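# Twist out the blender lid's filler cap, set it down

## Task

Remove the small filler cap from the blender lid and leave it lying on the table. The cap is locked in place and comes free only after being rotated counter-clockwise until it stops; then it can be lifted out. The jar must finish standing on its base. Anything held in position only by the robot at the end does not count. Release everything and pull the hands away before finishing.

## Robot and tools

Robot: two arms, left_arm and right_arm, each ending in an identical five-finger right hand, so the hands are not mirrored. The names are labels only, not image sides. In the shared scene frame the origin sits on the table top between the arms, +z is up, +x reaches out over the table, and left_arm is on the +y side. Positions are in metres, orientations are wxyz quaternions, velocities in m/s and rad/s. Reported hand positions can be slightly off, more so at long reach.

Hand point and its axes: a point fixed to the palm, 0.05 m in front of it, where index pad meets thumb tip in a pinch. +z runs along straightened fingers (they extend 0.06-0.07 m past the point), +y points out of the palm, +x runs across the palm away from the thumb toward the little finger. Across the palm the hand spans 0.08 m on the little-finger side and 0.02 m (thumb folded in front) up to 0.09 m on the thumb side. A wrist bracket on the little-finger side sits 0.03 m beyond the point along +y and 0.11 m across; it can collide. Rotating the hand, mostly about x or y, shifts the point slightly.

The row: every motion command uses one row of 28 numbers, each in [-1, 1], always covering both arms. Order: left_arm dx, dy, dz, rx, ry, rz, then left_gripper little, ring, middle, index, thumb_bend, thumb_turn, force_limit, speed; then the same 14 for right_arm and right_gripper. dx..dz and rx..rz are an offset, not a pose: they are measured from the hand point's measured pose at the start of the action (for a call's first action, the last pose reported in this scene), expressed in the hand point's own axes. 1.0 equals 0.6 m or 180 degrees; rx, ry, rz form one rotation vector. Each row of a table is offset from that same start, not from the row before. Finger values are absolute targets: +1 straight/open, -1 curled. thumb_bend +1 straight, -1 bent; thumb_turn +1 beside the palm, -1 in front of it. A pinch is roughly index -0.22, thumb_bend -0.75, thumb_turn -0.57. force_limit maps -1..+1 to about 0..10 N at the fingertip (0..15 N for the two thumb motors) and only stops closing. speed maps -1..+1 to nearly zero..full (full travel 0.6 s); for a soft grip close at -0.9 or slower. There is no 'no change' value: to keep a hand as is, resend its last executed eight numbers, or before any, its hand_measured six plus hand_force_limit and hand_speed. To hold an arm still, send its offset back to the wanted pose first, then zeros.

Tools:
- execute_actions(actions): a list of actions; each action is a table of up to 15 rows, one per 1/30 s step, with the last row repeated to fill 15 steps. An empty list just returns state and images.
- move(target, speed, stop_force, blocking): target is one 28-number row as above, offsets from the pose in the latest result that shows one. Each hand point travels a straight path; both paths finish together, lasting 0.5-10 s. speed is path top speed in m/s, 0.002-0.5 (default 0.25); rotation is capped at twice that in rad/s. stop_force (13-80 N, shared by both arms) ends an arm's path when its wrist sensor sees that much extra push against the motion for 2 steps; the arm then backs to its position 2 steps earlier and holds. Use it only with slow, non-rotating moves, and omit it when pulling away from something you press on. blocking=false returns after 0.5 s; it cannot be combined with stop_force, and further moves wait until the move ends (use wait or stop). The extra 'move:' line reports the ending per arm (done, off_target, moving, held, fault, contact) and limits (paced = pose clipped; held = some steps blocked).
- wait(seconds): 0-10, arms keep last command.
- stop(): brakes the running move; needs room.
- zoom_image(camera, region): camera is cam_high, cam_left_wrist or cam_right_wrist; region [x0,y0,x1,y1] pixels, at most 504x504. cam_high is 896x504, wrist cameras 504x504.
- show_instructions(): shows reference images.
- finished_scene(scene): ends the current scene by number; irreversible, so only call once the cap is out on the table, the jar upright, and hands released and clear.

Motion details: each step the command is clipped to within 100 mm and 16 degrees of the measured pose, so large offsets need several actions; arms lag about 0.17 s. 'Hand target' lines show where the controller now drives each arm. 'pose unreachable' means the clearance check altered that arm's command.

Results: per arm pose and velocities, joint positions and torques (noisy, nonzero in free air), wrist force/torque in the end effector axes (offset up to ~5.5 N, noise up to 3.4 N, saturates ~100 N; 'no reading' is fine). Hand lists of six in motor order: hand_measured (position), hand_stopped_by (moving, target, force, stalled, fault), hand_load_n (positive pushes a finger open; near zero means grip lost).

Avoid: arms are stiff, so pushing even slightly past contact on something firm can trigger a fault; 150 N on any arm part or joint torque at its limit (elbow 130, wrists 46.9, shoulders 287 N m) stops that arm for 10 s. Never let the arms strike or press on each other. Don't drop, slam or knock anything off the table. Holding loads heats motors; 85 °C brakes the arm. Loose objects may get nudged occasionally.

Each tool is called after "Call:" as name([rows], argument=value, ...), one row to a line, values as JSON.

Reference images:

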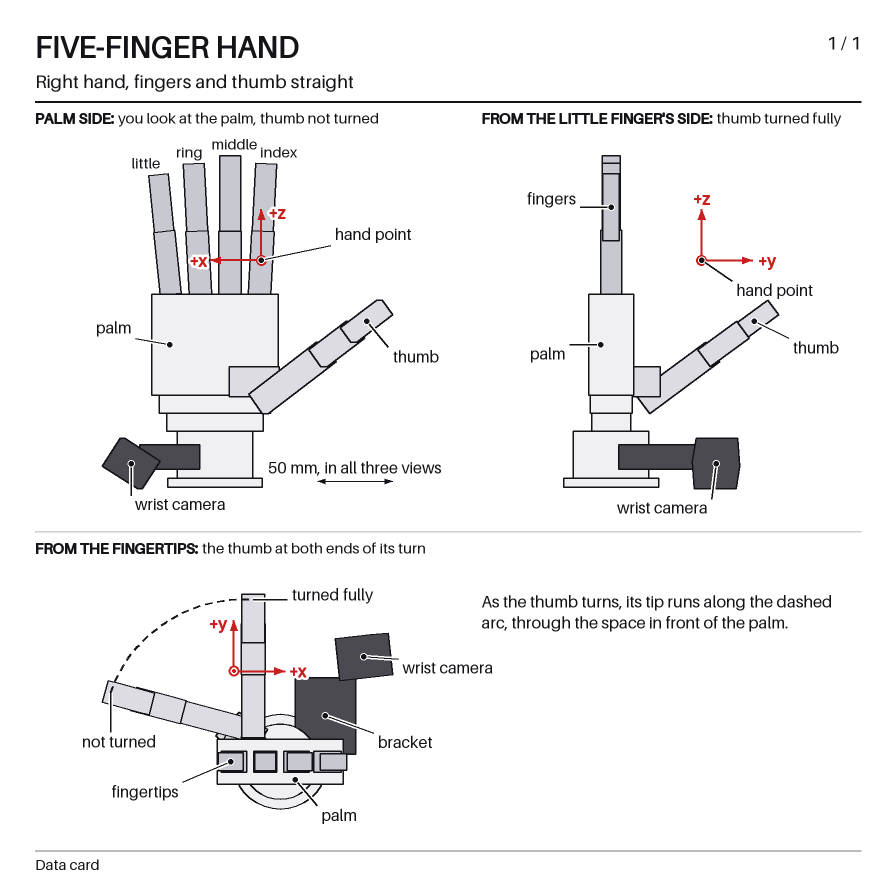

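## Session

I'll start by looking at the current state of the scene.

Call:
execute_actions(actions=[])

Scene clock: 0.00 s.
left_arm: end_effector_position=(-0.1307, +1.2861, +0.6506) hand_measured=(+1.000, +1.000, +1.000, +1.000, +1.000, +1.000) hand_load_n=(+0.0, +0.0, +0.0, +0.0, +0.0, +0.0) hand_stopped_by=(target, target, target, target, target, target) hand_force_limit=0.00 hand_speed=-0.80 end_effector_quat_wxyz=(+0.027, -0.665, +0.746, -0.027) end_effector_velocity=(+0.000, -0.000, -0.000) end_effector_angular_velocity=(-0.001, -0.000, +0.002) | right_arm: end_effector_position=(-0.0504, -1.0275, +0.6635) hand_measured=(+1.000, +1.000, +1.000, +1.000, +1.000, +1.000) hand_load_n=(+0.0, +0.0, +0.0, +0.0, +0.0, +0.0) hand_stopped_by=(target, target, target, target, target, target) hand_force_limit=0.00 hand_speed=-0.80 end_effector_quat_wxyz=(+0.015, +0.818, +0.574, -0.011) end_effector_velocity=(-0.001, +0.000, +0.000) end_effector_angular_velocity=(+0.000, -0.002, -0.002)
Joint positions: left_arm=[ 1.27  -1.55   1.32   1.782  1.645 -1.778] | right_arm=[-2.054 -1.57   1.324  1.786  1.551 -1.841]
Joint velocities: left_arm=[ 0.     0.     0.     0.001  0.001 -0.002] | right_arm=[-0.003 -0.     0.     0.001 -0.001 -0.   ]
Joint torques (N m, as the arm reports them, + toward a larger angle): no reading
Motor temperatures (°C, as the motors report them): left_arm=[27 27 27 32 32 33] | right_arm=[27 27 26 33 33 30]
Wrist force (N, on the end effector, along its own x y z axes, offset not removed): no reading
Wrist torque (N m, same axes, about the end effector's origin, offset not removed): no reading
Hand target (left_arm): -0.131, +1.286, +0.651; +0.027, -0.665, +0.746, -0.027
Hand target (right_arm): -0.050, -1.028, +0.663; +0.015, +0.818, +0.574, -0.011

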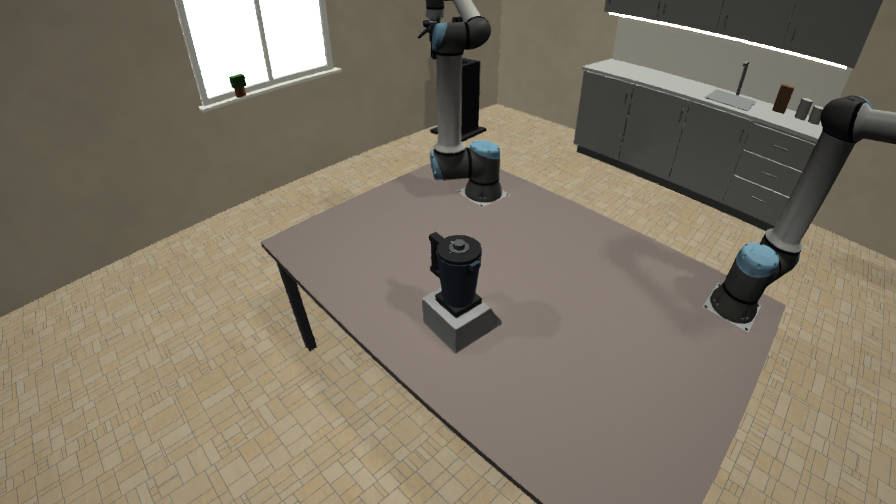

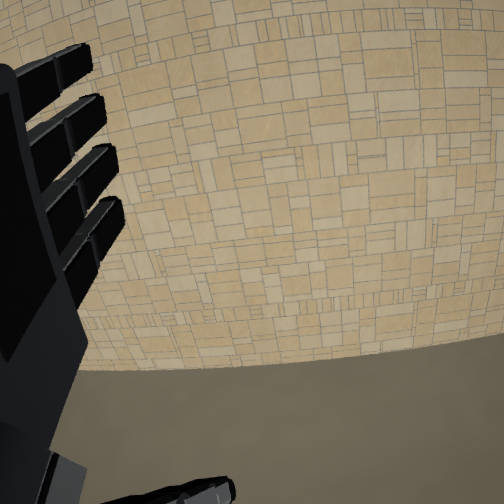

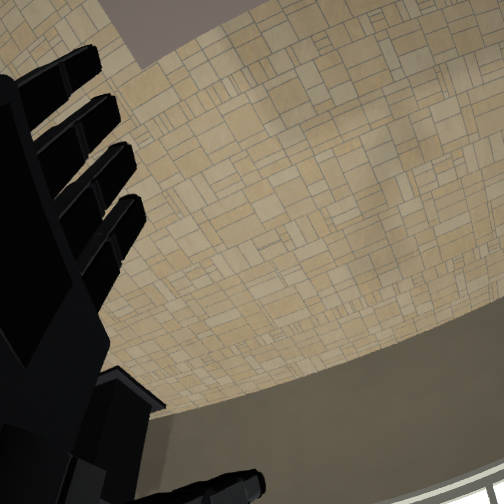

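Call:
zoom_image(camera="cam_high", region=[400, 215, 520, 365])

Call:
zoom_image(camera="cam_high", region=[425, 225, 495, 275])

Region (400, 215, 520, 365) of cam_high's 896x504 image, scaled by 3.360, with more detail than that image has; it fills the left 403 columns of this view, and the rest is white.

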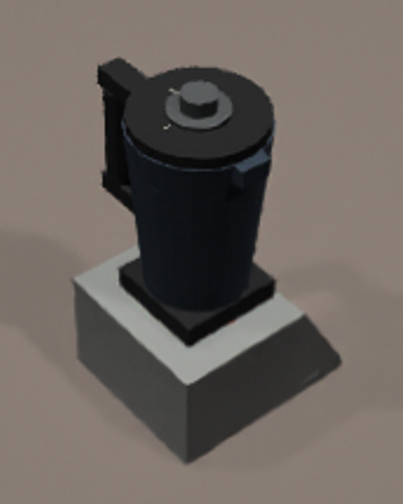

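Region (425, 225, 495, 275) of cam_high's 896x504 image, scaled by 7.200, with more detail than that image has; it fills the top 360 rows of this view, and the rest is white.

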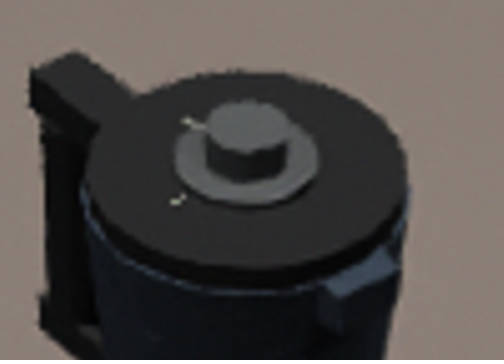

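Call:
move(target=[0,0,0,0,0,0, 1,1,1,1,1,1,0,-0.8, 0.551,0.740,0.095,0.0846,-0.0704,-0.468, 1,1,0.3,0.3,0.3,-1,0,0], speed=0.5)

Scene clock: 6.20 s.
left_arm: end_effector_position=(-0.1307, +1.2861, +0.6506) hand_measured=(+1.000, +1.000, +1.000, +1.000, +1.000, +1.000) hand_load_n=(+0.0, +0.0, +0.0, +0.0, +0.0, +0.0) hand_stopped_by=(target, target, target, target, target, target) hand_force_limit=0.00 hand_speed=-0.80 end_effector_quat_wxyz=(+0.027, -0.665, +0.746, -0.027) end_effector_velocity=(+0.000, +0.000, -0.000) end_effector_angular_velocity=(-0.001, -0.000, -0.001) | right_arm: end_effector_position=(+0.4786, -0.8713, +0.6004) hand_measured=(+1.000, +1.000, +0.300, +0.300, +0.300, -1.000) hand_load_n=(+0.0, +0.0, +0.0, +0.0, +0.0, +0.0) hand_stopped_by=(target, target, target, target, target, target) hand_force_limit=0.00 hand_speed=0.00 end_effector_quat_wxyz=(-0.038, +0.214, +0.961, -0.170) end_effector_velocity=(+0.003, +0.001, +0.000) end_effector_angular_velocity=(-0.001, +0.003, +0.007)
Joint positions: left_arm=[ 1.27  -1.55   1.32   1.782  1.645 -1.778] | right_arm=[-0.794 -1.443  1.261  1.584  1.878 -2.089]
Joint velocities: left_arm=[ 0.     0.    -0.     0.     0.001  0.001] | right_arm=[ 0.007  0.005 -0.006  0.002  0.003 -0.001]
Joint torques (N m, as the arm reports them, + toward a larger angle): left_arm=[  2.14 -39.64 -37.1    3.83   0.42   0.04] | right_arm=[ 13.39 -28.36 -43.41   6.     3.78  -2.67]
Motor temperatures (°C, as the motors report them): left_arm=[27 27 27 32 32 33] | right_arm=[27 27 26 33 33 30]
Wrist force (N, on the end effector, along its own x y z axes, offset not removed): left_arm=[-2.1 -5.2 1.5] | right_arm=[0.2 3.2 2.9]
Wrist torque (N m, same axes, about the end effector's origin, offset not removed): left_arm=[-0.94 0.17 -0.38] | right_arm=[0.26 -0.28 -0.36]
Hand target (left_arm): -0.131, +1.286, +0.651; +0.027, -0.665, +0.746, -0.027
Hand target (right_arm): +0.479, -0.871, +0.600; -0.038, +0.214, +0.961, -0.170
Off the commanded pose (left_arm): 0.000 m, 0 deg.
Off the commanded pose (right_arm): 0.002 m, 0 deg.
move: done
camera_calibration (this result's frames):
cam_left_wrist: T_world_to_cam=[[-0.982196, 0.166904, -0.0862259, -0.290429], [0.10054, 0.854737, 0.509231, -1.41023], [0.158693, 0.491495, -0.856299, 0.0740886], [0, 0, 0, 1]] pos_world=[-0.15523, 1.21744, 0.756534]
cam_right_wrist: T_world_to_cam=[[0.501313, 0.781937, -0.370486, 0.666726], [0.808563, -0.270894, 0.522343, -0.930448], [0.308077, -0.561418, -0.768048, -0.0515825], [0, 0, 0, 1]] pos_world=[0.433979, -0.80235, 0.693408]

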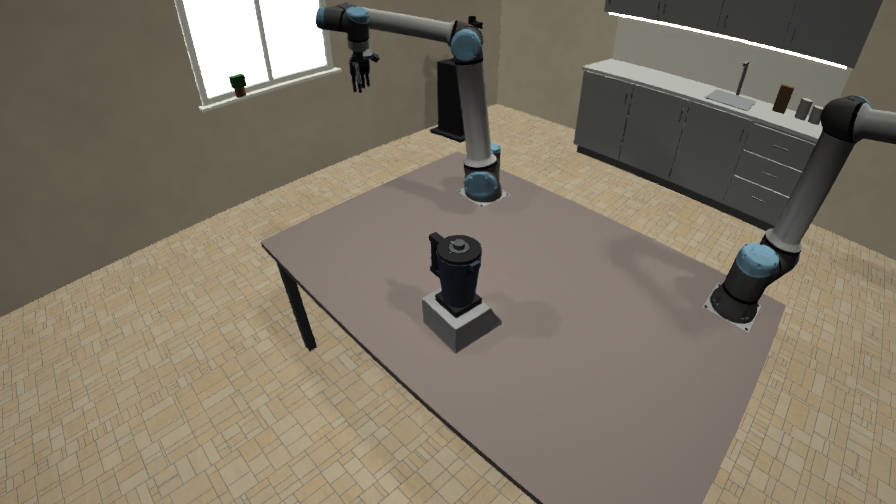

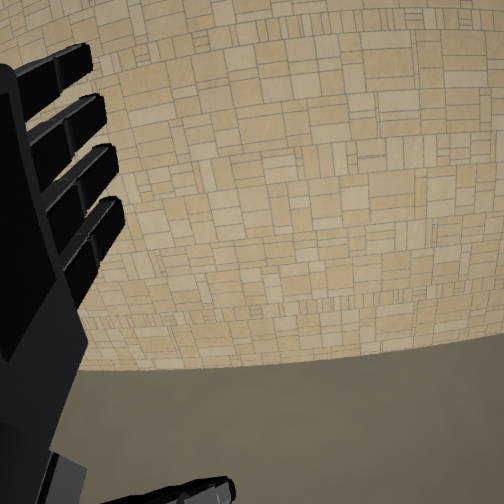

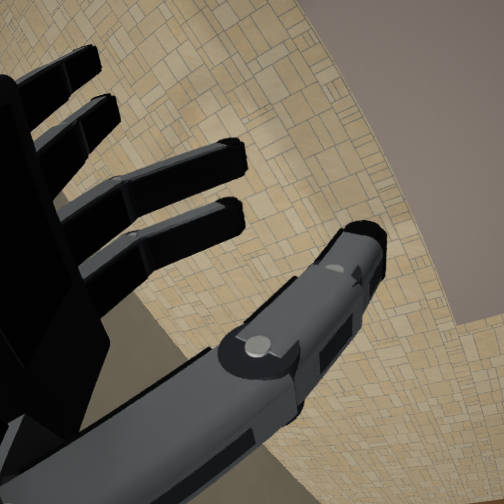

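Call:
move(target=[0,0,0,0,0,0, 1,1,1,1,1,1,0,-0.8, 0.134,0.998,-0.179,0.1106,-0.1829,-0.2297, 1,1,0.3,0.3,0.3,-1,0,0], speed=0.5)

Scene clock: 9.97 s.
left_arm: end_effector_position=(-0.1307, +1.2861, +0.6506) hand_measured=(+1.000, +1.000, +1.000, +1.000, +1.000, +1.000) hand_load_n=(+0.0, +0.0, +0.0, +0.0, +0.0, +0.0) hand_stopped_by=(target, target, target, target, target, target) hand_force_limit=0.00 hand_speed=-0.80 end_effector_quat_wxyz=(+0.027, -0.665, +0.746, -0.027) end_effector_velocity=(-0.000, -0.000, -0.000) end_effector_angular_velocity=(-0.001, +0.000, -0.000) | right_arm: end_effector_position=(+0.6609, -0.2957, +0.4965) hand_measured=(+1.000, +1.000, +0.300, +0.300, +0.300, -1.000) hand_load_n=(+0.0, +0.0, +0.0, +0.0, +0.0, +0.0) hand_stopped_by=(target, target, target, target, target, target) hand_force_limit=0.00 hand_speed=0.00 end_effector_quat_wxyz=(+0.137, -0.198, +0.903, -0.357) end_effector_velocity=(+0.001, +0.003, -0.000) end_effector_angular_velocity=(+0.000, +0.002, +0.002)
Joint positions: left_arm=[ 1.27  -1.55   1.32   1.782  1.645 -1.778] | right_arm=[ 0.394 -1.343  1.372  1.234  2.304 -1.862]
Joint velocities: left_arm=[0.    0.    0.    0.001 0.    0.   ] | right_arm=[ 0.004  0.005 -0.005  0.004  0.     0.003]
Joint torques (N m, as the arm reports them, + toward a larger angle): left_arm=[  1.45 -38.62 -36.75   3.73   0.28   0.07] | right_arm=[ 11.62 -39.08 -44.62   5.69   3.98   2.38]
Motor temperatures (°C, as the motors report them): left_arm=[27 27 27 32 32 33] | right_arm=[27 27 26 33 33 30]
Wrist force (N, on the end effector, along its own x y z axes, offset not removed): left_arm=[-0.3 -4.8 1.8] | right_arm=[-2.2 2.6 1.8]
Wrist torque (N m, same axes, about the end effector's origin, offset not removed): left_arm=[-0.86 -0.06 -0.24] | right_arm=[0.24 0.16 -0.51]
Hand target (left_arm): -0.131, +1.286, +0.651; +0.027, -0.665, +0.746, -0.027
Hand target (right_arm): +0.661, -0.295, +0.497; +0.137, -0.198, +0.903, -0.357
Off the commanded pose (left_arm): 0.000 m, 0 deg.
Off the commanded pose (right_arm): 0.002 m, 0 deg.
move: done; limits=paced
camera_calibration (this result's frames):
cam_left_wrist: T_world_to_cam=[[-0.982196, 0.166904, -0.0862259, -0.290428], [0.10054, 0.854737, 0.509231, -1.41023], [0.158693, 0.491495, -0.856299, 0.0740886], [0, 0, 0, 1]] pos_world=[-0.15523, 1.21744, 0.756534]
cam_right_wrist: T_world_to_cam=[[-0.13572, 0.698695, -0.702428, 0.648063], [0.56774, 0.635881, 0.522806, -0.440599], [0.811943, -0.327841, -0.482979, -0.269819], [0, 0, 0, 1]] pos_world=[0.557178, -0.261088, 0.555248]

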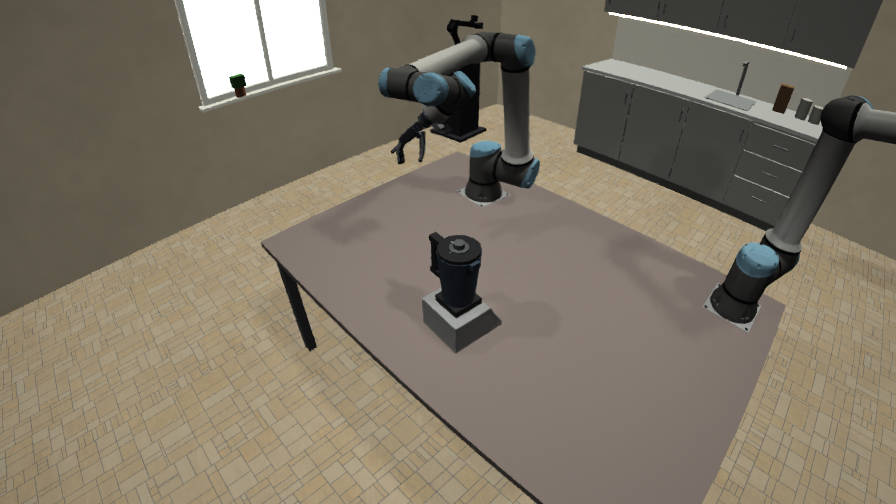

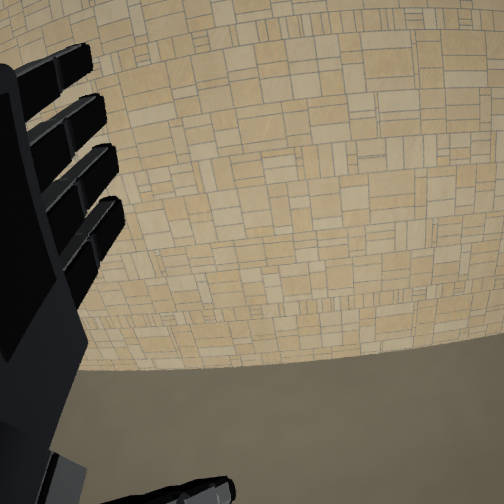

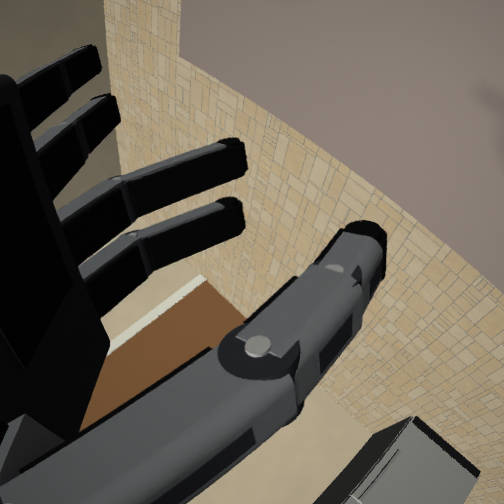

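Call:
move(target=[0,0,0,0,0,0, 1,1,1,1,1,1,0,-0.8, -0.368,0.382,-0.165,0.0593,-0.0989,-0.1233, 1,1,0.3,0.3,0.3,-1,0,0], speed=0.4)

Scene clock: 12.07 s.
left_arm: end_effector_position=(-0.1307, +1.2861, +0.6506) hand_measured=(+1.000, +1.000, +1.000, +1.000, +1.000, +1.000) hand_load_n=(+0.0, +0.0, +0.0, +0.0, +0.0, +0.0) hand_stopped_by=(target, target, target, target, target, target) hand_force_limit=0.00 hand_speed=-0.80 end_effector_quat_wxyz=(+0.027, -0.665, +0.746, -0.027) end_effector_velocity=(+0.000, -0.000, +0.000) end_effector_angular_velocity=(-0.001, -0.002, +0.000) | right_arm: end_effector_position=(+0.7588, +0.0156, +0.4311) hand_measured=(+1.000, +1.000, +0.300, +0.300, +0.300, -1.000) hand_load_n=(+0.0, +0.0, +0.0, +0.0, +0.0, +0.0) hand_stopped_by=(target, target, target, target, target, target) hand_force_limit=0.00 hand_speed=0.00 end_effector_quat_wxyz=(+0.221, -0.405, +0.780, -0.424) end_effector_velocity=(+0.001, +0.002, -0.000) end_effector_angular_velocity=(-0.003, -0.000, +0.002)
Joint positions: left_arm=[ 1.27  -1.55   1.32   1.782  1.645 -1.778] | right_arm=[ 0.747 -0.956  0.953  1.089  2.48  -2.157]
Joint velocities: left_arm=[-0.    -0.    -0.     0.001  0.002 -0.   ] | right_arm=[ 0.001  0.005 -0.007  0.001  0.002 -0.003]
Joint torques (N m, as the arm reports them, + toward a larger angle): left_arm=[  1.52 -38.83 -36.6    3.82   0.48   0.15] | right_arm=[ 12.16 -70.95 -44.92   5.6    4.18  -2.37]
Motor temperatures (°C, as the motors report them): left_arm=[27 27 27 32 32 33] | right_arm=[27 27 26 33 33 30]
Wrist force (N, on the end effector, along its own x y z axes, offset not removed): left_arm=[0.7 -4.8 -0.4] | right_arm=[-1.3 3.3 1.8]
Wrist torque (N m, same axes, about the end effector's origin, offset not removed): left_arm=[-0.79 -0.14 -0.17] | right_arm=[0.37 0.09 -0.47]
Hand target (left_arm): -0.131, +1.286, +0.651; +0.027, -0.665, +0.746, -0.027
Hand target (right_arm): +0.759, +0.016, +0.431; +0.221, -0.405, +0.779, -0.424
Off the commanded pose (left_arm): 0.000 m, 0 deg.
Off the commanded pose (right_arm): 0.001 m, 0 deg.
move: done
camera_calibration (this result's frames):
cam_left_wrist: T_world_to_cam=[[-0.982196, 0.166904, -0.0862259, -0.290429], [0.10054, 0.854737, 0.509231, -1.41023], [0.158693, 0.491495, -0.856299, 0.0740885], [0, 0, 0, 1]] pos_world=[-0.15523, 1.21744, 0.756534]
cam_right_wrist: T_world_to_cam=[[-0.348283, 0.395135, -0.85004, 0.627521], [0.164313, 0.91851, 0.35964, -0.28791], [0.922876, -0.0144161, -0.384827, -0.410243], [0, 0, 0, 1]] pos_world=[0.644466, 0.0105785, 0.479089]

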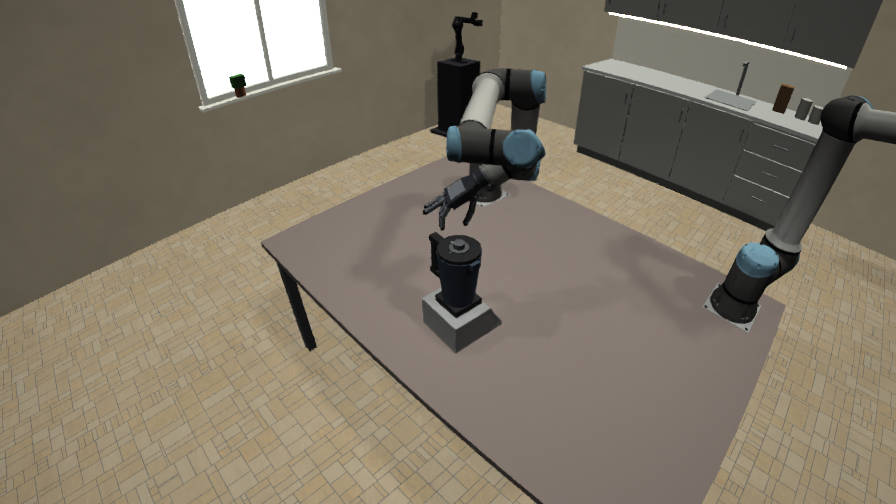

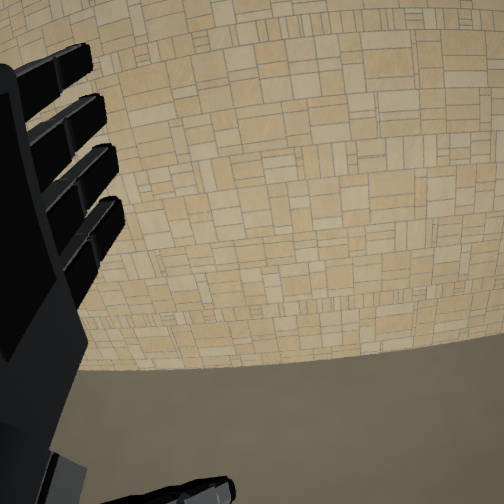

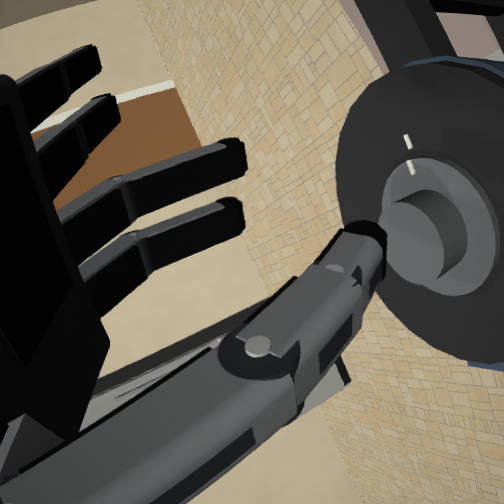

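Call:
zoom_image(camera="cam_right_wrist", region=[324, 110, 504, 330])

Call:
zoom_image(camera="cam_high", region=[410, 160, 510, 280])

Region (324, 110, 504, 330) of cam_right_wrist's 504x504 image, scaled by 2.291, with more detail than that image has; it fills the left 412 columns of this view, and the rest is white.

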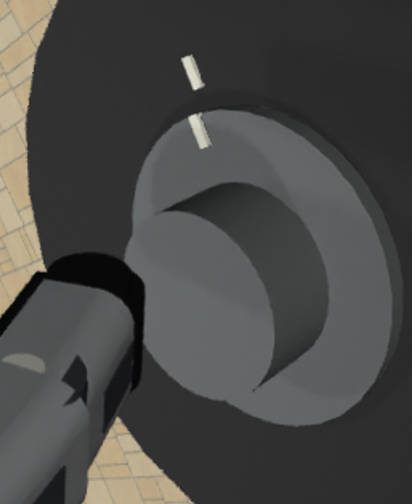

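Region (410, 160, 510, 280) of cam_high's 896x504 image, scaled by 4.200, with more detail than that image has.

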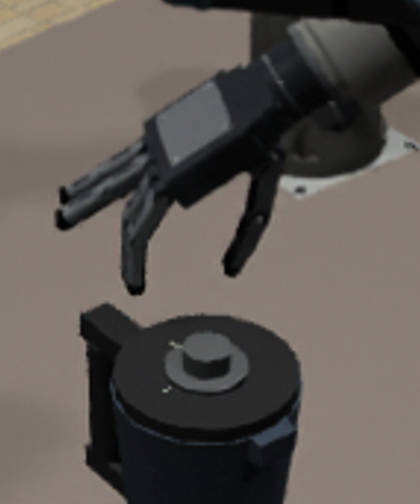

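Call:
move(target=[0,0,0,0,0,0, 1,1,1,1,1,1,0,-0.8, -0.0407,0.0547,0.0108,0,0,0, 1,1,0.3,0.3,0.3,-1,0,0], speed=0.15)

Scene clock: 14.10 s.
left_arm: end_effector_position=(-0.1307, +1.2861, +0.6506) hand_measured=(+1.000, +1.000, +1.000, +1.000, +1.000, +1.000) hand_load_n=(+0.0, +0.0, +0.0, +0.0, +0.0, +0.0) hand_stopped_by=(target, target, target, target, target, target) hand_force_limit=0.00 hand_speed=-0.80 end_effector_quat_wxyz=(+0.027, -0.665, +0.746, -0.027) end_effector_velocity=(+0.000, +0.000, -0.000) end_effector_angular_velocity=(+0.000, -0.001, -0.000) | right_arm: end_effector_position=(+0.7627, +0.0427, +0.4004) hand_measured=(+1.000, +1.000, +0.300, +0.300, +0.300, -1.000) hand_load_n=(+0.0, +0.0, +0.0, +0.0, +0.0, +0.0) hand_stopped_by=(target, target, target, target, target, target) hand_force_limit=0.00 hand_speed=0.00 end_effector_quat_wxyz=(+0.221, -0.405, +0.780, -0.424) end_effector_velocity=(+0.000, +0.002, -0.001) end_effector_angular_velocity=(+0.001, -0.001, +0.000)
Joint positions: left_arm=[ 1.27  -1.55   1.32   1.782  1.645 -1.778] | right_arm=[ 0.771 -0.906  0.93   1.09   2.491 -2.123]
Joint velocities: left_arm=[-0.     0.     0.    -0.001  0.001  0.   ] | right_arm=[ 0.002  0.003 -0.004  0.001  0.001  0.003]
Joint torques (N m, as the arm reports them, + toward a larger angle): left_arm=[  1.13 -38.88 -36.2    3.83   0.57  -0.11] | right_arm=[ 14.12 -72.92 -44.58   5.58   4.23   2.34]
Motor temperatures (°C, as the motors report them): left_arm=[27 27 27 32 32 33] | right_arm=[27 27 26 33 33 30]
Wrist force (N, on the end effector, along its own x y z axes, offset not removed): left_arm=[1.3 -4.5 2.0] | right_arm=[-0.7 3.0 2.1]
Wrist torque (N m, same axes, about the end effector's origin, offset not removed): left_arm=[-0.88 -0.34 -0.18] | right_arm=[0.21 -0.09 -0.45]
Hand target (left_arm): -0.131, +1.286, +0.651; +0.027, -0.665, +0.746, -0.027
Hand target (right_arm): +0.763, +0.043, +0.400; +0.221, -0.405, +0.780, -0.424
Off the commanded pose (left_arm): 0.000 m, 0 deg.
Off the commanded pose (right_arm): 0.000 m, 0 deg.
move: done
camera_calibration (this result's frames):
cam_left_wrist: T_world_to_cam=[[-0.982196, 0.166904, -0.086226, -0.290429], [0.10054, 0.854737, 0.509231, -1.41023], [0.158693, 0.491495, -0.856299, 0.0740885], [0, 0, 0, 1]] pos_world=[-0.15523, 1.21744, 0.756534]
cam_right_wrist: T_world_to_cam=[[-0.348245, 0.39511, -0.850067, 0.592079], [0.164231, 0.918522, 0.359648, -0.302258], [0.922905, -0.0143614, -0.38476, -0.425327], [0, 0, 0, 1]] pos_world=[0.648365, 0.0375861, 0.448365]

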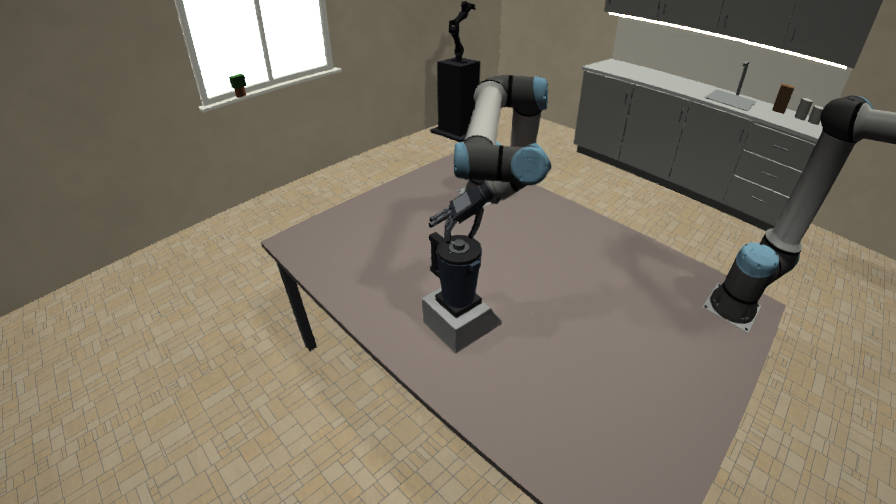

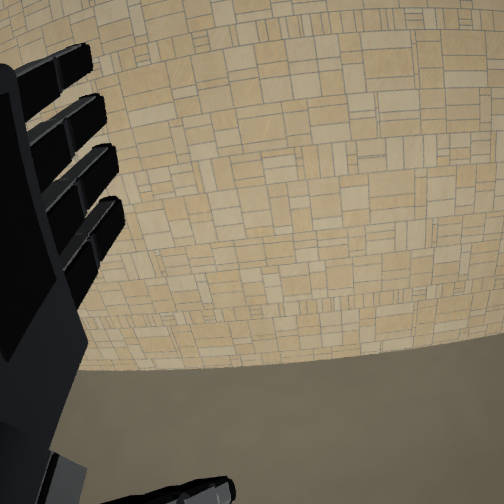

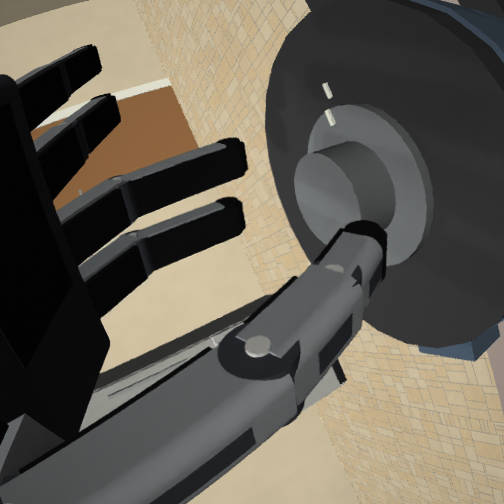

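Call:
zoom_image(camera="cam_right_wrist", region=[200, 60, 460, 300])

Call:
zoom_image(camera="cam_high", region=[420, 190, 500, 270])

Region (200, 60, 460, 300) of cam_right_wrist's 504x504 image, scaled by 1.938, with more detail than that image has; it fills the top 465 rows of this view, and the rest is white.

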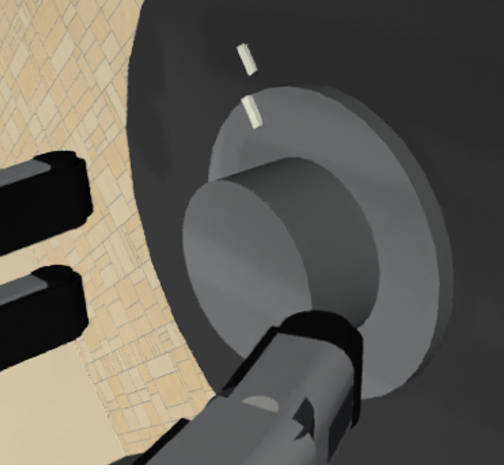

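Region (420, 190, 500, 270) of cam_high's 896x504 image, scaled by 6.300, with more detail than that image has.

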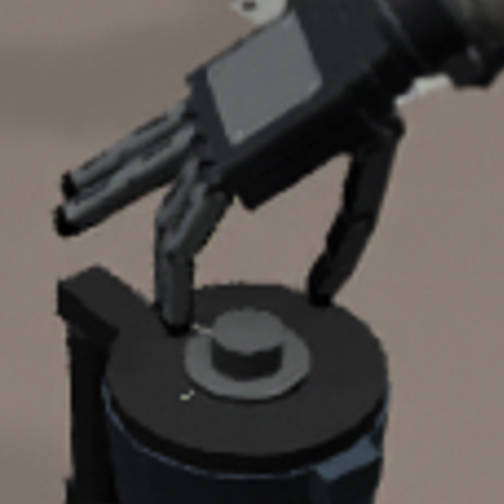

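Call:
move(target=[0,0,0,0,0,0, 1,1,1,1,1,1,0,-0.8, 0,0.0294,0.0191,0,0,0, 1,1,0.3,0.3,0.3,-1,0,0], speed=0.05)

Scene clock: 15.90 s.
left_arm: end_effector_position=(-0.1307, +1.2861, +0.6506) hand_measured=(+1.000, +1.000, +1.000, +1.000, +1.000, +1.000) hand_load_n=(+0.0, +0.0, +0.0, +0.0, +0.0, +0.0) hand_stopped_by=(target, target, target, target, target, target) hand_force_limit=0.00 hand_speed=-0.80 end_effector_quat_wxyz=(+0.027, -0.665, +0.746, -0.027) end_effector_velocity=(-0.000, +0.000, -0.000) end_effector_angular_velocity=(+0.001, +0.001, +0.001) | right_arm: end_effector_position=(+0.7627, +0.0427, +0.3797) hand_measured=(+1.000, +1.000, +0.300, +0.300, +0.300, -1.000) hand_load_n=(+0.0, +0.0, +0.0, +0.0, +0.0, +0.0) hand_stopped_by=(target, target, target, target, target, target) hand_force_limit=0.00 hand_speed=0.00 end_effector_quat_wxyz=(+0.221, -0.405, +0.780, -0.424) end_effector_velocity=(+0.000, +0.000, -0.003) end_effector_angular_velocity=(+0.000, -0.000, +0.001)
Joint positions: left_arm=[ 1.27  -1.55   1.32   1.782  1.645 -1.778] | right_arm=[ 0.771 -0.904  0.963  1.055  2.491 -2.123]
Joint velocities: left_arm=[-0.     0.    -0.    -0.001 -0.001 -0.001] | right_arm=[-0.    -0.     0.004 -0.006 -0.001 -0.002]
Joint torques (N m, as the arm reports them, + toward a larger angle): left_arm=[  2.07 -39.28 -36.59   4.01   0.29  -0.08] | right_arm=[-17.33 -74.15 -31.25   1.04   2.22  -2.41]
Motor temperatures (°C, as the motors report them): left_arm=[27 27 27 32 32 33] | right_arm=[27 27 26 33 33 30]
Wrist force (N, on the end effector, along its own x y z axes, offset not removed): left_arm=[-0.5 -4.4 2.4] | right_arm=[0.5 3.2 1.3]
Wrist torque (N m, same axes, about the end effector's origin, offset not removed): left_arm=[-0.89 -0.02 -0.27] | right_arm=[0.38 -0.22 -0.44]
Hand target (left_arm): -0.131, +1.286, +0.651; +0.027, -0.665, +0.746, -0.027
Hand target (right_arm): +0.763, +0.043, +0.379; +0.221, -0.405, +0.780, -0.424
Off the commanded pose (left_arm): 0.000 m, 0 deg.
Off the commanded pose (right_arm): 0.000 m, 0 deg.
move: done
camera_calibration (this result's frames):
cam_left_wrist: T_world_to_cam=[[-0.982196, 0.166904, -0.0862259, -0.290428], [0.10054, 0.854737, 0.509231, -1.41023], [0.158693, 0.491495, -0.8563, 0.0740888], [0, 0, 0, 1]] pos_world=[-0.15523, 1.21744, 0.756534]
cam_right_wrist: T_world_to_cam=[[-0.348216, 0.395089, -0.850088, 0.574503], [0.164272, 0.918529, 0.359609, -0.294921], [0.922909, -0.014424, -0.384748, -0.433309], [0, 0, 0, 1]] pos_world=[0.648403, 0.0376636, 0.42772]

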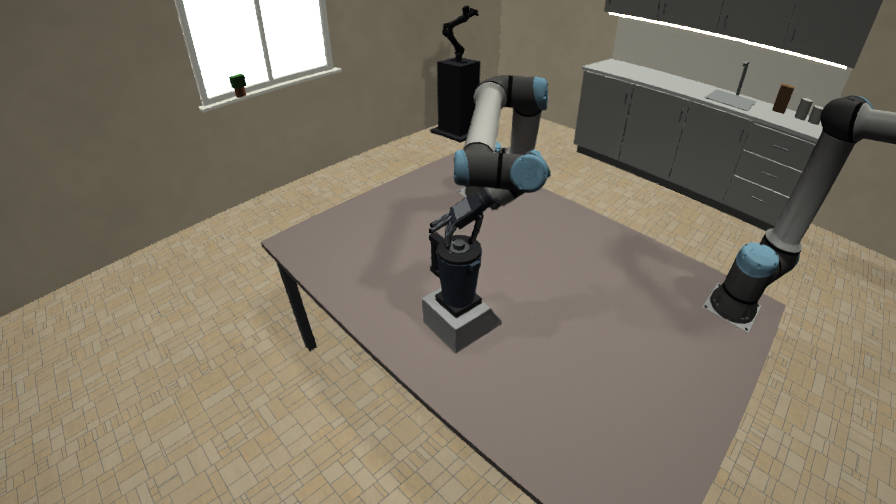

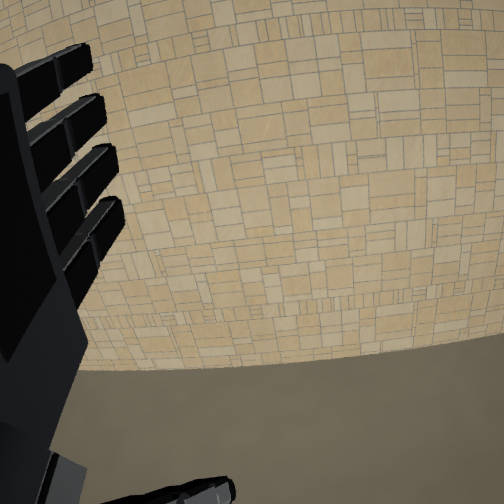

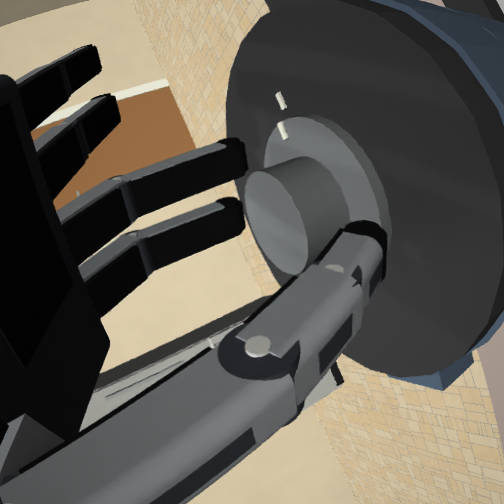

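Call:
zoom_image(camera="cam_right_wrist", region=[180, 70, 420, 310])

Call:
zoom_image(camera="cam_high", region=[430, 210, 490, 270])

Region (180, 70, 420, 310) of cam_right_wrist's 504x504 image, scaled by 2.100, with more detail than that image has.

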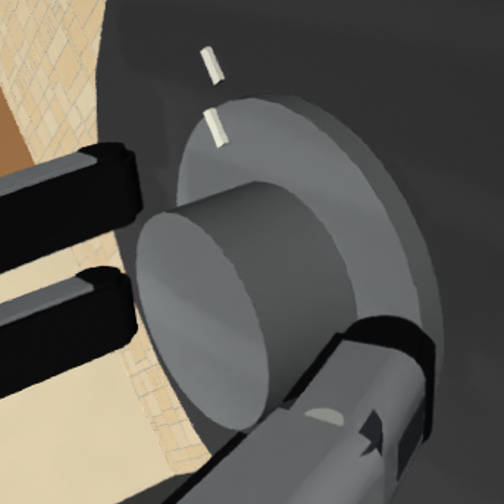

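Region (430, 210, 490, 270) of cam_high's 896x504 image, scaled by 8.400, with more detail than that image has.

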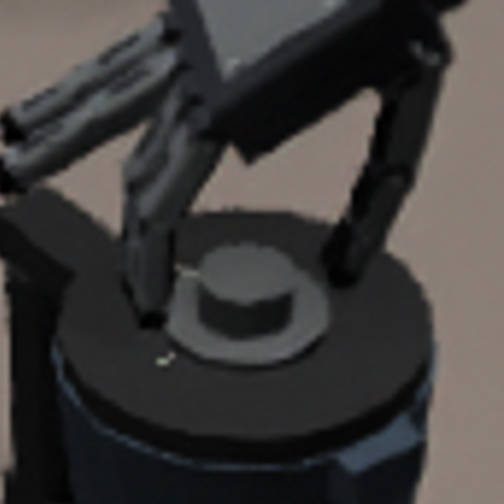

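Call:
move(target=[0,0,0,0,0,0, 1,1,1,1,1,1,0,-0.8, 0,0.0098,0.0064,0,0,0, 1,1,0.25,0.25,0.08,-1,0,0], speed=0.03)

Scene clock: 17.87 s.
left_arm: end_effector_position=(-0.1307, +1.2861, +0.6506) hand_measured=(+1.000, +1.000, +1.000, +1.000, +1.000, +1.000) hand_load_n=(+0.0, +0.0, +0.0, +0.0, +0.0, +0.0) hand_stopped_by=(target, target, target, target, target, target) hand_force_limit=0.00 hand_speed=-0.80 end_effector_quat_wxyz=(+0.027, -0.665, +0.746, -0.027) end_effector_velocity=(+0.000, +0.000, -0.000) end_effector_angular_velocity=(+0.001, -0.000, +0.001) | right_arm: end_effector_position=(+0.7628, +0.0427, +0.3731) hand_measured=(+1.000, +1.000, +0.250, +0.250, +0.080, -1.000) hand_load_n=(+0.0, +0.0, +5.5, +0.0, +0.0, +0.0) hand_stopped_by=(target, target, target, target, target, target) hand_force_limit=0.00 hand_speed=0.00 end_effector_quat_wxyz=(+0.221, -0.405, +0.780, -0.424) end_effector_velocity=(+0.001, +0.000, -0.002) end_effector_angular_velocity=(+0.004, -0.001, +0.001)
Joint positions: left_arm=[ 1.27  -1.55   1.32   1.782  1.645 -1.778] | right_arm=[ 0.771 -0.903  0.973  1.044  2.491 -2.123]
Joint velocities: left_arm=[ 0.     0.    -0.    -0.001  0.    -0.001] | right_arm=[-0.001  0.     0.003 -0.005 -0.003 -0.   ]
Joint torques (N m, as the arm reports them, + toward a larger angle): left_arm=[  2.51 -38.59 -35.81   3.96   0.65   0.21] | right_arm=[ -8.45 -67.43 -28.69   1.06   1.18   1.89]
Motor temperatures (°C, as the motors report them): left_arm=[27 27 27 32 32 33] | right_arm=[27 27 26 33 33 30]
Wrist force (N, on the end effector, along its own x y z axes, offset not removed): left_arm=[-1.5 -4.2 1.4] | right_arm=[0.5 -4.3 3.3]
Wrist torque (N m, same axes, about the end effector's origin, offset not removed): left_arm=[-0.80 0.12 -0.35] | right_arm=[0.72 0.05 -0.47]
Hand target (left_arm): -0.131, +1.286, +0.651; +0.027, -0.665, +0.746, -0.027
Hand target (right_arm): +0.763, +0.043, +0.373; +0.221, -0.405, +0.780, -0.424
Off the commanded pose (left_arm): 0.000 m, 0 deg.
Off the commanded pose (right_arm): 0.000 m, 0 deg.
move: done
camera_calibration (this result's frames):
cam_left_wrist: T_world_to_cam=[[-0.982196, 0.166904, -0.0862259, -0.290429], [0.10054, 0.854737, 0.509231, -1.41023], [0.158693, 0.491495, -0.856299, 0.0740886], [0, 0, 0, 1]] pos_world=[-0.15523, 1.21744, 0.756534]
cam_right_wrist: T_world_to_cam=[[-0.348228, 0.395153, -0.850054, 0.568852], [0.164282, 0.918502, 0.359673, -0.292574], [0.922902, -0.0144009, -0.384765, -0.435896], [0, 0, 0, 1]] pos_world=[0.648444, 0.0376686, 0.421068]

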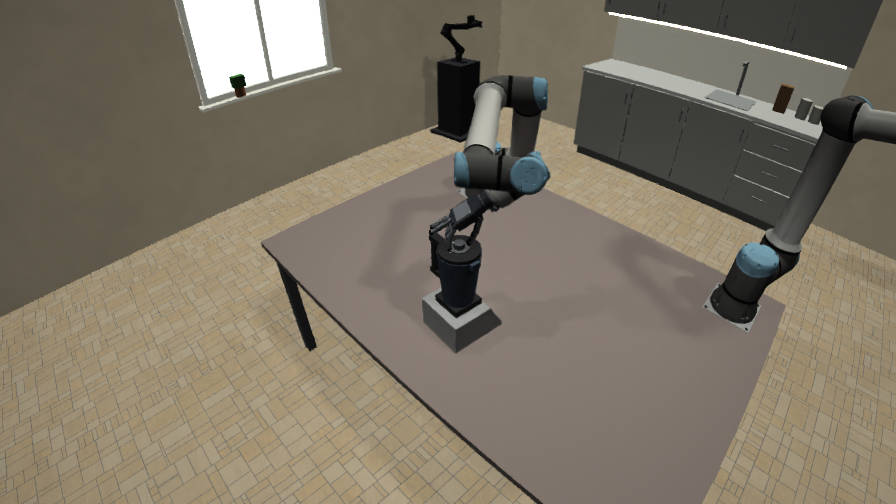

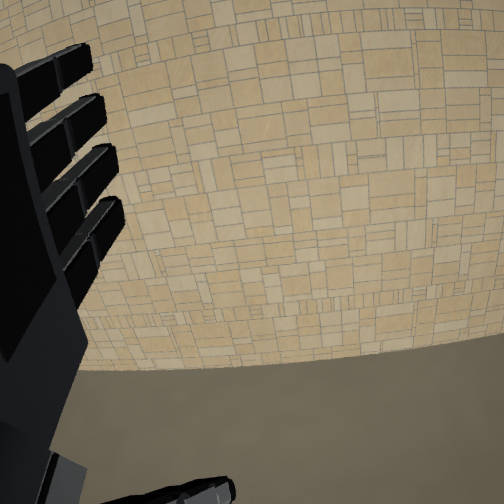

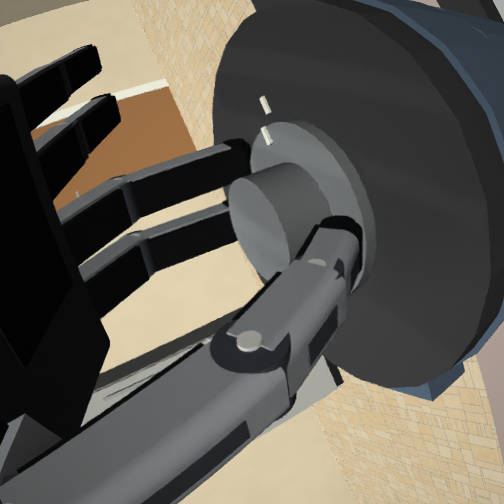

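Call:
zoom_image(camera="cam_right_wrist", region=[180, 80, 400, 300])

Call:
zoom_image(camera="cam_high", region=[430, 210, 490, 270])

Region (180, 80, 400, 300) of cam_right_wrist's 504x504 image, scaled by 2.291, with more detail than that image has.

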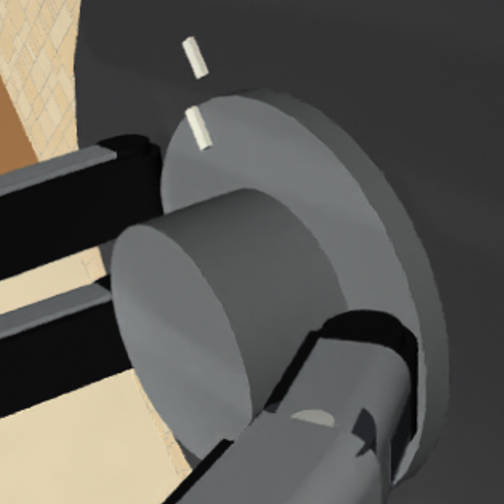

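Region (430, 210, 490, 270) of cam_high's 896x504 image, scaled by 8.400, with more detail than that image has.

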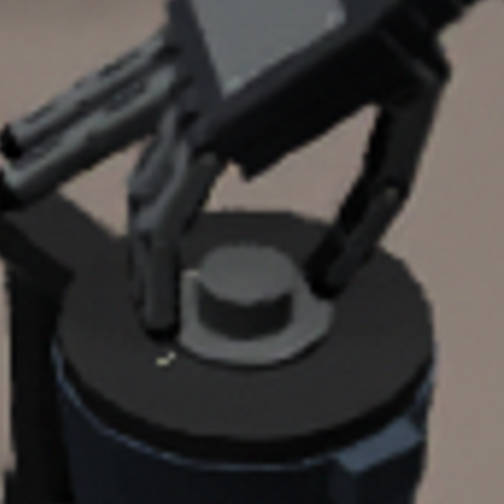

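Call:
move(target=[0,0,0,0,0,0, 1,1,1,1,1,1,0,-0.8, 0,-0.001,-0.0046,0.0278,0,0, 1,1,0.25,0.25,0.08,-1,0,0], speed=0.1)

Scene clock: 19.20 s.
left_arm: end_effector_position=(-0.1307, +1.2861, +0.6506) hand_measured=(+1.000, +1.000, +1.000, +1.000, +1.000, +1.000) hand_load_n=(+0.0, +0.0, +0.0, +0.0, +0.0, +0.0) hand_stopped_by=(target, target, target, target, target, target) hand_force_limit=0.00 hand_speed=-0.80 end_effector_quat_wxyz=(+0.027, -0.665, +0.746, -0.027) end_effector_velocity=(+0.001, +0.000, -0.000) end_effector_angular_velocity=(-0.001, -0.001, -0.001) | right_arm: end_effector_position=(+0.7612, +0.0439, +0.3751) hand_measured=(+1.000, +1.000, +0.250, +0.250, +0.080, -1.000) hand_load_n=(+0.0, +0.0, +0.0, +0.0, +0.0, +0.0) hand_stopped_by=(target, target, target, target, target, target) hand_force_limit=0.00 hand_speed=0.00 end_effector_quat_wxyz=(+0.238, -0.395, +0.761, -0.456) end_effector_velocity=(+0.001, -0.000, +0.001) end_effector_angular_velocity=(-0.009, -0.015, +0.001)
Joint positions: left_arm=[ 1.27  -1.55   1.32   1.782  1.645 -1.778] | right_arm=[ 0.791 -0.911  1.003  0.969  2.572 -2.156]
Joint velocities: left_arm=[ 0.     0.     0.    -0.     0.002  0.001] | right_arm=[ 0.003 -0.003  0.007 -0.021  0.015 -0.013]
Joint torques (N m, as the arm reports them, + toward a larger angle): left_arm=[  1.49 -38.22 -35.96   4.03   0.56   0.09] | right_arm=[  14.77 -107.66  -31.88    0.86    4.06   -2.54]
Motor temperatures (°C, as the motors report them): left_arm=[27 27 27 32 32 33] | right_arm=[27 27 26 33 33 30]
Wrist force (N, on the end effector, along its own x y z axes, offset not removed): left_arm=[1.0 -4.5 -0.1] | right_arm=[0.5 2.8 2.2]
Wrist torque (N m, same axes, about the end effector's origin, offset not removed): left_arm=[-0.75 -0.19 -0.21] | right_arm=[0.16 -0.16 -0.33]
Hand target (left_arm): -0.131, +1.286, +0.651; +0.027, -0.665, +0.746, -0.027
Hand target (right_arm): +0.761, +0.044, +0.375; +0.238, -0.395, +0.760, -0.457
Off the commanded pose (left_arm): 0.000 m, 0 deg.
Off the commanded pose (right_arm): 0.000 m, 0 deg.
move: done
camera_calibration (this result's frames):
cam_left_wrist: T_world_to_cam=[[-0.982196, 0.166904, -0.086226, -0.290429], [0.10054, 0.854737, 0.509231, -1.41023], [0.158693, 0.491495, -0.856299, 0.0740885], [0, 0, 0, 1]] pos_world=[-0.15523, 1.21744, 0.756534]
cam_right_wrist: T_world_to_cam=[[-0.287415, 0.352657, -0.89052, 0.540278], [0.140995, 0.935199, 0.324845, -0.263985], [0.947372, -0.0321938, -0.318513, -0.476315], [0, 0, 0, 1]] pos_world=[0.643751, 0.0410112, 0.41517]

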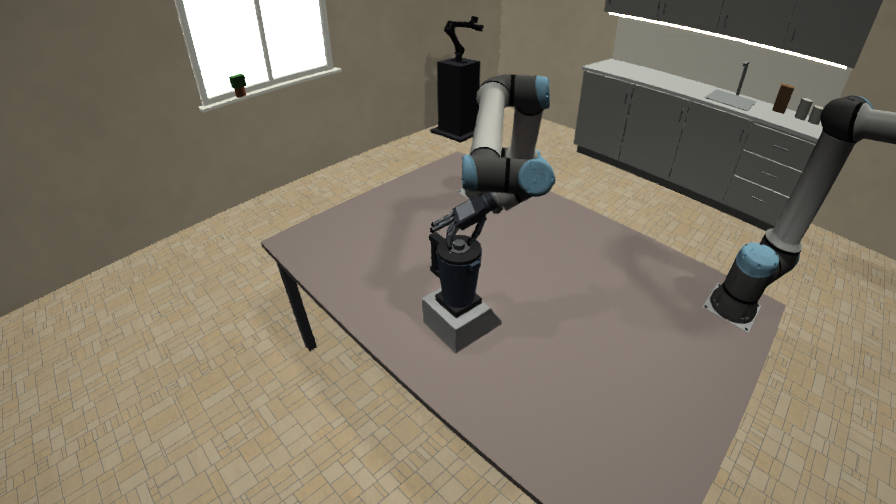

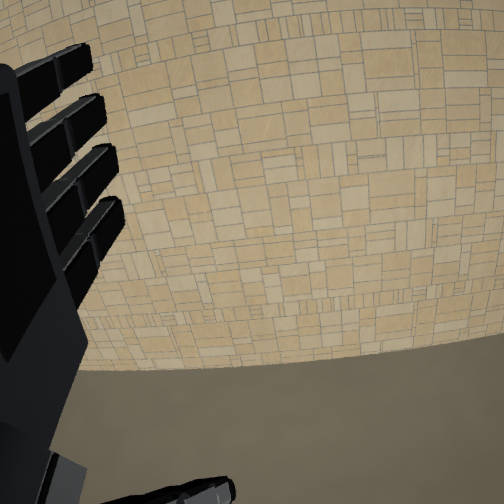

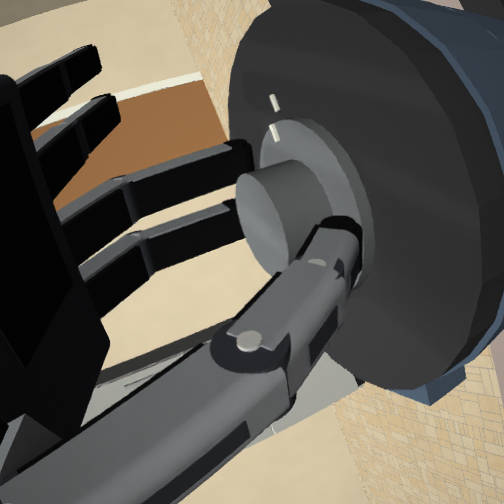

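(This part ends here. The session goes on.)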